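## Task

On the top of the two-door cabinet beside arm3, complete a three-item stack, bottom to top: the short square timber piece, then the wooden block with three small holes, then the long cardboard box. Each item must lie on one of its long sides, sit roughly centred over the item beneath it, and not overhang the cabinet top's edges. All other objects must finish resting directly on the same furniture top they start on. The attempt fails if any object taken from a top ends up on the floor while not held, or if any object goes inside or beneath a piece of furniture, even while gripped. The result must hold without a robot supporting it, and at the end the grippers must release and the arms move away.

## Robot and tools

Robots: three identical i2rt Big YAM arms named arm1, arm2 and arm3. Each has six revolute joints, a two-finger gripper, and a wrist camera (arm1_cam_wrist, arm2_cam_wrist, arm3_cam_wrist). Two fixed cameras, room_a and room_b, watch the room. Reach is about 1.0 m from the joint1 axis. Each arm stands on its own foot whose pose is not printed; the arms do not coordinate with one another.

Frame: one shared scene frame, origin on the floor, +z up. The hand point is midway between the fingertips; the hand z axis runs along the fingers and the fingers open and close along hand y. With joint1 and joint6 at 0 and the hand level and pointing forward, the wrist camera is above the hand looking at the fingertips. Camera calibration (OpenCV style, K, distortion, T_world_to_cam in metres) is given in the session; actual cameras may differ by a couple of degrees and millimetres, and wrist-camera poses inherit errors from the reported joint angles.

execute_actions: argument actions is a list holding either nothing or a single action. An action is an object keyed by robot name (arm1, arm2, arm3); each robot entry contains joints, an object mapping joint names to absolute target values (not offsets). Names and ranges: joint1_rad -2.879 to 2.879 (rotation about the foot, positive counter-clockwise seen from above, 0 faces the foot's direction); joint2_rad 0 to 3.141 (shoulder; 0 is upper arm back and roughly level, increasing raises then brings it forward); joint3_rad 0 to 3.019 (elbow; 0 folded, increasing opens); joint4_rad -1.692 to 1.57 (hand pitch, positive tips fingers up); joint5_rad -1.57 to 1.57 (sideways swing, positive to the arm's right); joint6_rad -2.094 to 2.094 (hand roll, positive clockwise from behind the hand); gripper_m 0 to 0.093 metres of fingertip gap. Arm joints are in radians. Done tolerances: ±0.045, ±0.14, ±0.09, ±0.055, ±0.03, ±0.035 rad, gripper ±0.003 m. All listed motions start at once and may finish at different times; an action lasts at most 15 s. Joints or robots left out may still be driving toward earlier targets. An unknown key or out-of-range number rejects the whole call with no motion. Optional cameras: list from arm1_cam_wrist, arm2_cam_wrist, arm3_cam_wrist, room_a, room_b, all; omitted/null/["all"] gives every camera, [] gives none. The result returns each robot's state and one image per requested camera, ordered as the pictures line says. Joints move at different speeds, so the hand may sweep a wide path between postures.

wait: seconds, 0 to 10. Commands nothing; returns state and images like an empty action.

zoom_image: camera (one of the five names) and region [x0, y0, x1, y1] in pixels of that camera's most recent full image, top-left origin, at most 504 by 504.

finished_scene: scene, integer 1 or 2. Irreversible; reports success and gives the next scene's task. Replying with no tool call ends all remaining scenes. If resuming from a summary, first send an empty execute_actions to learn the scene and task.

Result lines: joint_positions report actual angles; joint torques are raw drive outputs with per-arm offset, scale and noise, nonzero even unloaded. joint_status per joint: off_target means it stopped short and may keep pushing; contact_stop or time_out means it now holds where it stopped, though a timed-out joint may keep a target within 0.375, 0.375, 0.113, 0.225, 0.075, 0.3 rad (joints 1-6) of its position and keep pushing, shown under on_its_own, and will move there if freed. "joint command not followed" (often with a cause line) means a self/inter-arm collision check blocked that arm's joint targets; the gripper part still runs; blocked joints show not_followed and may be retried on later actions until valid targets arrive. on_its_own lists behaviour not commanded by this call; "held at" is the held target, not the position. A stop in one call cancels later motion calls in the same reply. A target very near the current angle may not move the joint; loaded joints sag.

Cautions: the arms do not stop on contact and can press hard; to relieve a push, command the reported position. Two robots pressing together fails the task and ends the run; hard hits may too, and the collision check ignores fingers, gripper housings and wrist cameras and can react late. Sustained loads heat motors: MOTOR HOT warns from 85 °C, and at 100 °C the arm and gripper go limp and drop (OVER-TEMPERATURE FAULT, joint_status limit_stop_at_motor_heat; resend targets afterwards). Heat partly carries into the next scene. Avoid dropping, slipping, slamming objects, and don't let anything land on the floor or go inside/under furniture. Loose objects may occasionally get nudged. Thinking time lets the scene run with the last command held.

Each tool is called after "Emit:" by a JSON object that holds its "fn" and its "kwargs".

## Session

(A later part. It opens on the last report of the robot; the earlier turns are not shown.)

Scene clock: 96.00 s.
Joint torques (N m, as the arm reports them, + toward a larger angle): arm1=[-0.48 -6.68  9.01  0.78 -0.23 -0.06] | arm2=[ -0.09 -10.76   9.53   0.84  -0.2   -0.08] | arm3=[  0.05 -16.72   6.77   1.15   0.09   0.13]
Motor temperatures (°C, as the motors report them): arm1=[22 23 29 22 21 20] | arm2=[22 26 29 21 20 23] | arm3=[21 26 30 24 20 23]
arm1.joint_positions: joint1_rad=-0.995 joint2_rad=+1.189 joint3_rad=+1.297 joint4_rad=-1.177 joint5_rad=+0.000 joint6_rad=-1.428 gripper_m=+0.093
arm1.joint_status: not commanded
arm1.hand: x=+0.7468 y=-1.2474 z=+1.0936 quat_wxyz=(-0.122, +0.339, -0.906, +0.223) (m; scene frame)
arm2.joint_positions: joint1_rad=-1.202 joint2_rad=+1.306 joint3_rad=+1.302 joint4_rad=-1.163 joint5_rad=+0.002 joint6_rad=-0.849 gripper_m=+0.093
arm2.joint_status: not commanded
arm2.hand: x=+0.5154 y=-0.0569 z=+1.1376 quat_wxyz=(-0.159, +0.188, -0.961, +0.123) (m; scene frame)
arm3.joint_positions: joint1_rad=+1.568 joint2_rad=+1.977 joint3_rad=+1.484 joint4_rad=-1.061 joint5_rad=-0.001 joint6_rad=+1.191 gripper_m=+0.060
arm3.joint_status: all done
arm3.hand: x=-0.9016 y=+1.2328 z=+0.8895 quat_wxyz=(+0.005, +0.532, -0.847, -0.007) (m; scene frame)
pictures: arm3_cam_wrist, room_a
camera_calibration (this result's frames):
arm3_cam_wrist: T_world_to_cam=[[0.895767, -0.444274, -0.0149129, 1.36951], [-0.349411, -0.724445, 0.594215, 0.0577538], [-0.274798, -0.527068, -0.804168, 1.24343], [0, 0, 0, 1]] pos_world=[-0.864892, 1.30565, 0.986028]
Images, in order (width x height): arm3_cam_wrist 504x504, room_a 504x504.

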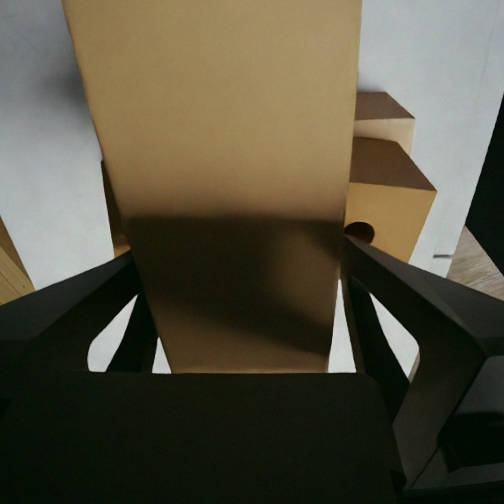

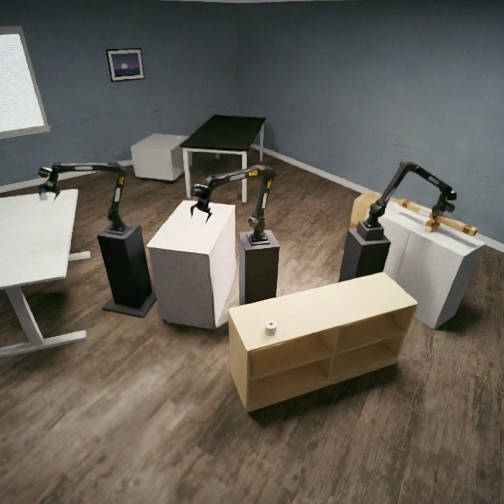

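Stable.

Emit:
{"fn": "execute_actions", "kwargs": {"actions": [{"arm3":{"joints":{"gripper_m":0.093}}}], "cameras": []}}

Emit:
{"fn": "execute_actions", "kwargs": {"actions": [{"arm3":{"joints":{"joint2_rad":1.84,"joint3_rad":1.66,"joint4_rad":-1.36}}}], "cameras": ["arm3_cam_wrist","room_a"]}}

Emit:
{"fn": "finished_scene", "kwargs": {"scene": 1}}

Scene clock: 97.80 s.
Joint torques (N m, as the arm reports them, + toward a larger angle): arm1=[-0.6  -6.67  9.    0.79 -0.23 -0.08] | arm2=[ -0.15 -10.73   9.54   0.84  -0.19  -0.08] | arm3=[ -0.1  -16.56   6.79   1.16   0.1    0.12]
Motor temperatures (°C, as the motors report them): arm1=[22 23 29 22 21 20] | arm2=[22 26 29 21 20 23] | arm3=[21 26 30 24 20 23]
arm1.joint_positions: joint1_rad=-0.995 joint2_rad=+1.189 joint3_rad=+1.297 joint4_rad=-1.177 joint5_rad=+0.000 joint6_rad=-1.428 gripper_m=+0.093
arm1.joint_status: not commanded
arm1.hand: x=+0.7468 y=-1.2474 z=+1.0936 quat_wxyz=(-0.122, +0.339, -0.906, +0.223) (m; scene frame)
arm2.joint_positions: joint1_rad=-1.202 joint2_rad=+1.306 joint3_rad=+1.302 joint4_rad=-1.163 joint5_rad=+0.002 joint6_rad=-0.849 gripper_m=+0.093
arm2.joint_status: not commanded
arm2.hand: x=+0.5154 y=-0.0569 z=+1.1376 quat_wxyz=(-0.159, +0.188, -0.961, +0.123) (m; scene frame)
arm3.joint_positions: joint1_rad=+1.568 joint2_rad=+1.977 joint3_rad=+1.484 joint4_rad=-1.061 joint5_rad=-0.001 joint6_rad=+1.191 gripper_m=+0.093
arm3.joint_status: all done
arm3.hand: x=-0.9016 y=+1.2328 z=+0.8895 quat_wxyz=(+0.005, +0.532, -0.847, -0.007) (m; scene frame)
pictures: none
No camera images: the call's "cameras" was empty. Leave "cameras" out to get every camera's image.

Scene clock: 98.87 s.
Joint torques (N m, as the arm reports them, + toward a larger angle): arm1=[-0.68 -6.61  9.03  0.79 -0.23 -0.07] | arm2=[ -0.13 -10.75   9.54   0.85  -0.19  -0.08] | arm3=[ -0.04 -16.49   9.85   0.02   0.09   0.13]
Motor temperatures (°C, as the motors report them): arm1=[22 23 29 22 21 20] | arm2=[22 26 29 21 20 23] | arm3=[21 26 30 24 20 23]
arm1.joint_positions: joint1_rad=-0.995 joint2_rad=+1.189 joint3_rad=+1.297 joint4_rad=-1.177 joint5_rad=+0.000 joint6_rad=-1.428 gripper_m=+0.093
arm1.joint_status: not commanded
arm1.hand: x=+0.7468 y=-1.2474 z=+1.0936 quat_wxyz=(-0.122, +0.339, -0.906, +0.223) (m; scene frame)
arm2.joint_positions: joint1_rad=-1.202 joint2_rad=+1.306 joint3_rad=+1.302 joint4_rad=-1.163 joint5_rad=+0.002 joint6_rad=-0.849 gripper_m=+0.093
arm2.joint_status: not commanded
arm2.hand: x=+0.5154 y=-0.0569 z=+1.1376 quat_wxyz=(-0.159, +0.188, -0.961, +0.123) (m; scene frame)
arm3.joint_positions: joint1_rad=+1.568 joint2_rad=+1.833 joint3_rad=+1.622 joint4_rad=-1.346 joint5_rad=-0.001 joint6_rad=+1.191 gripper_m=+0.093
arm3.joint_status: all done
arm3.hand: x=-0.8928 y=+1.2246 z=+1.0173 quat_wxyz=(+0.005, +0.532, -0.847, -0.006) (m; scene frame)
pictures: arm3_cam_wrist, room_a
camera_calibration (this result's frames):
arm3_cam_wrist: T_world_to_cam=[[0.895804, -0.444285, -0.0120666, 1.35709], [-0.350621, -0.723114, 0.595123, -0.0247086], [-0.273129, -0.528883, -0.803544, 1.34736], [0, 0, 0, 1]] pos_world=[-0.856349, 1.29766, 1.11374]
Images, in order (width x height): arm3_cam_wrist 504x504, room_a 504x504.

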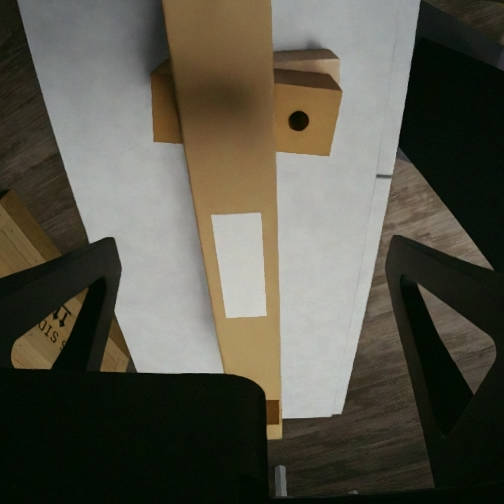

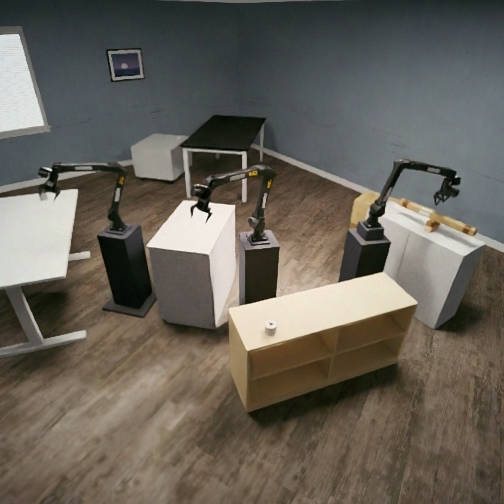

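The scene is finished: the task was done.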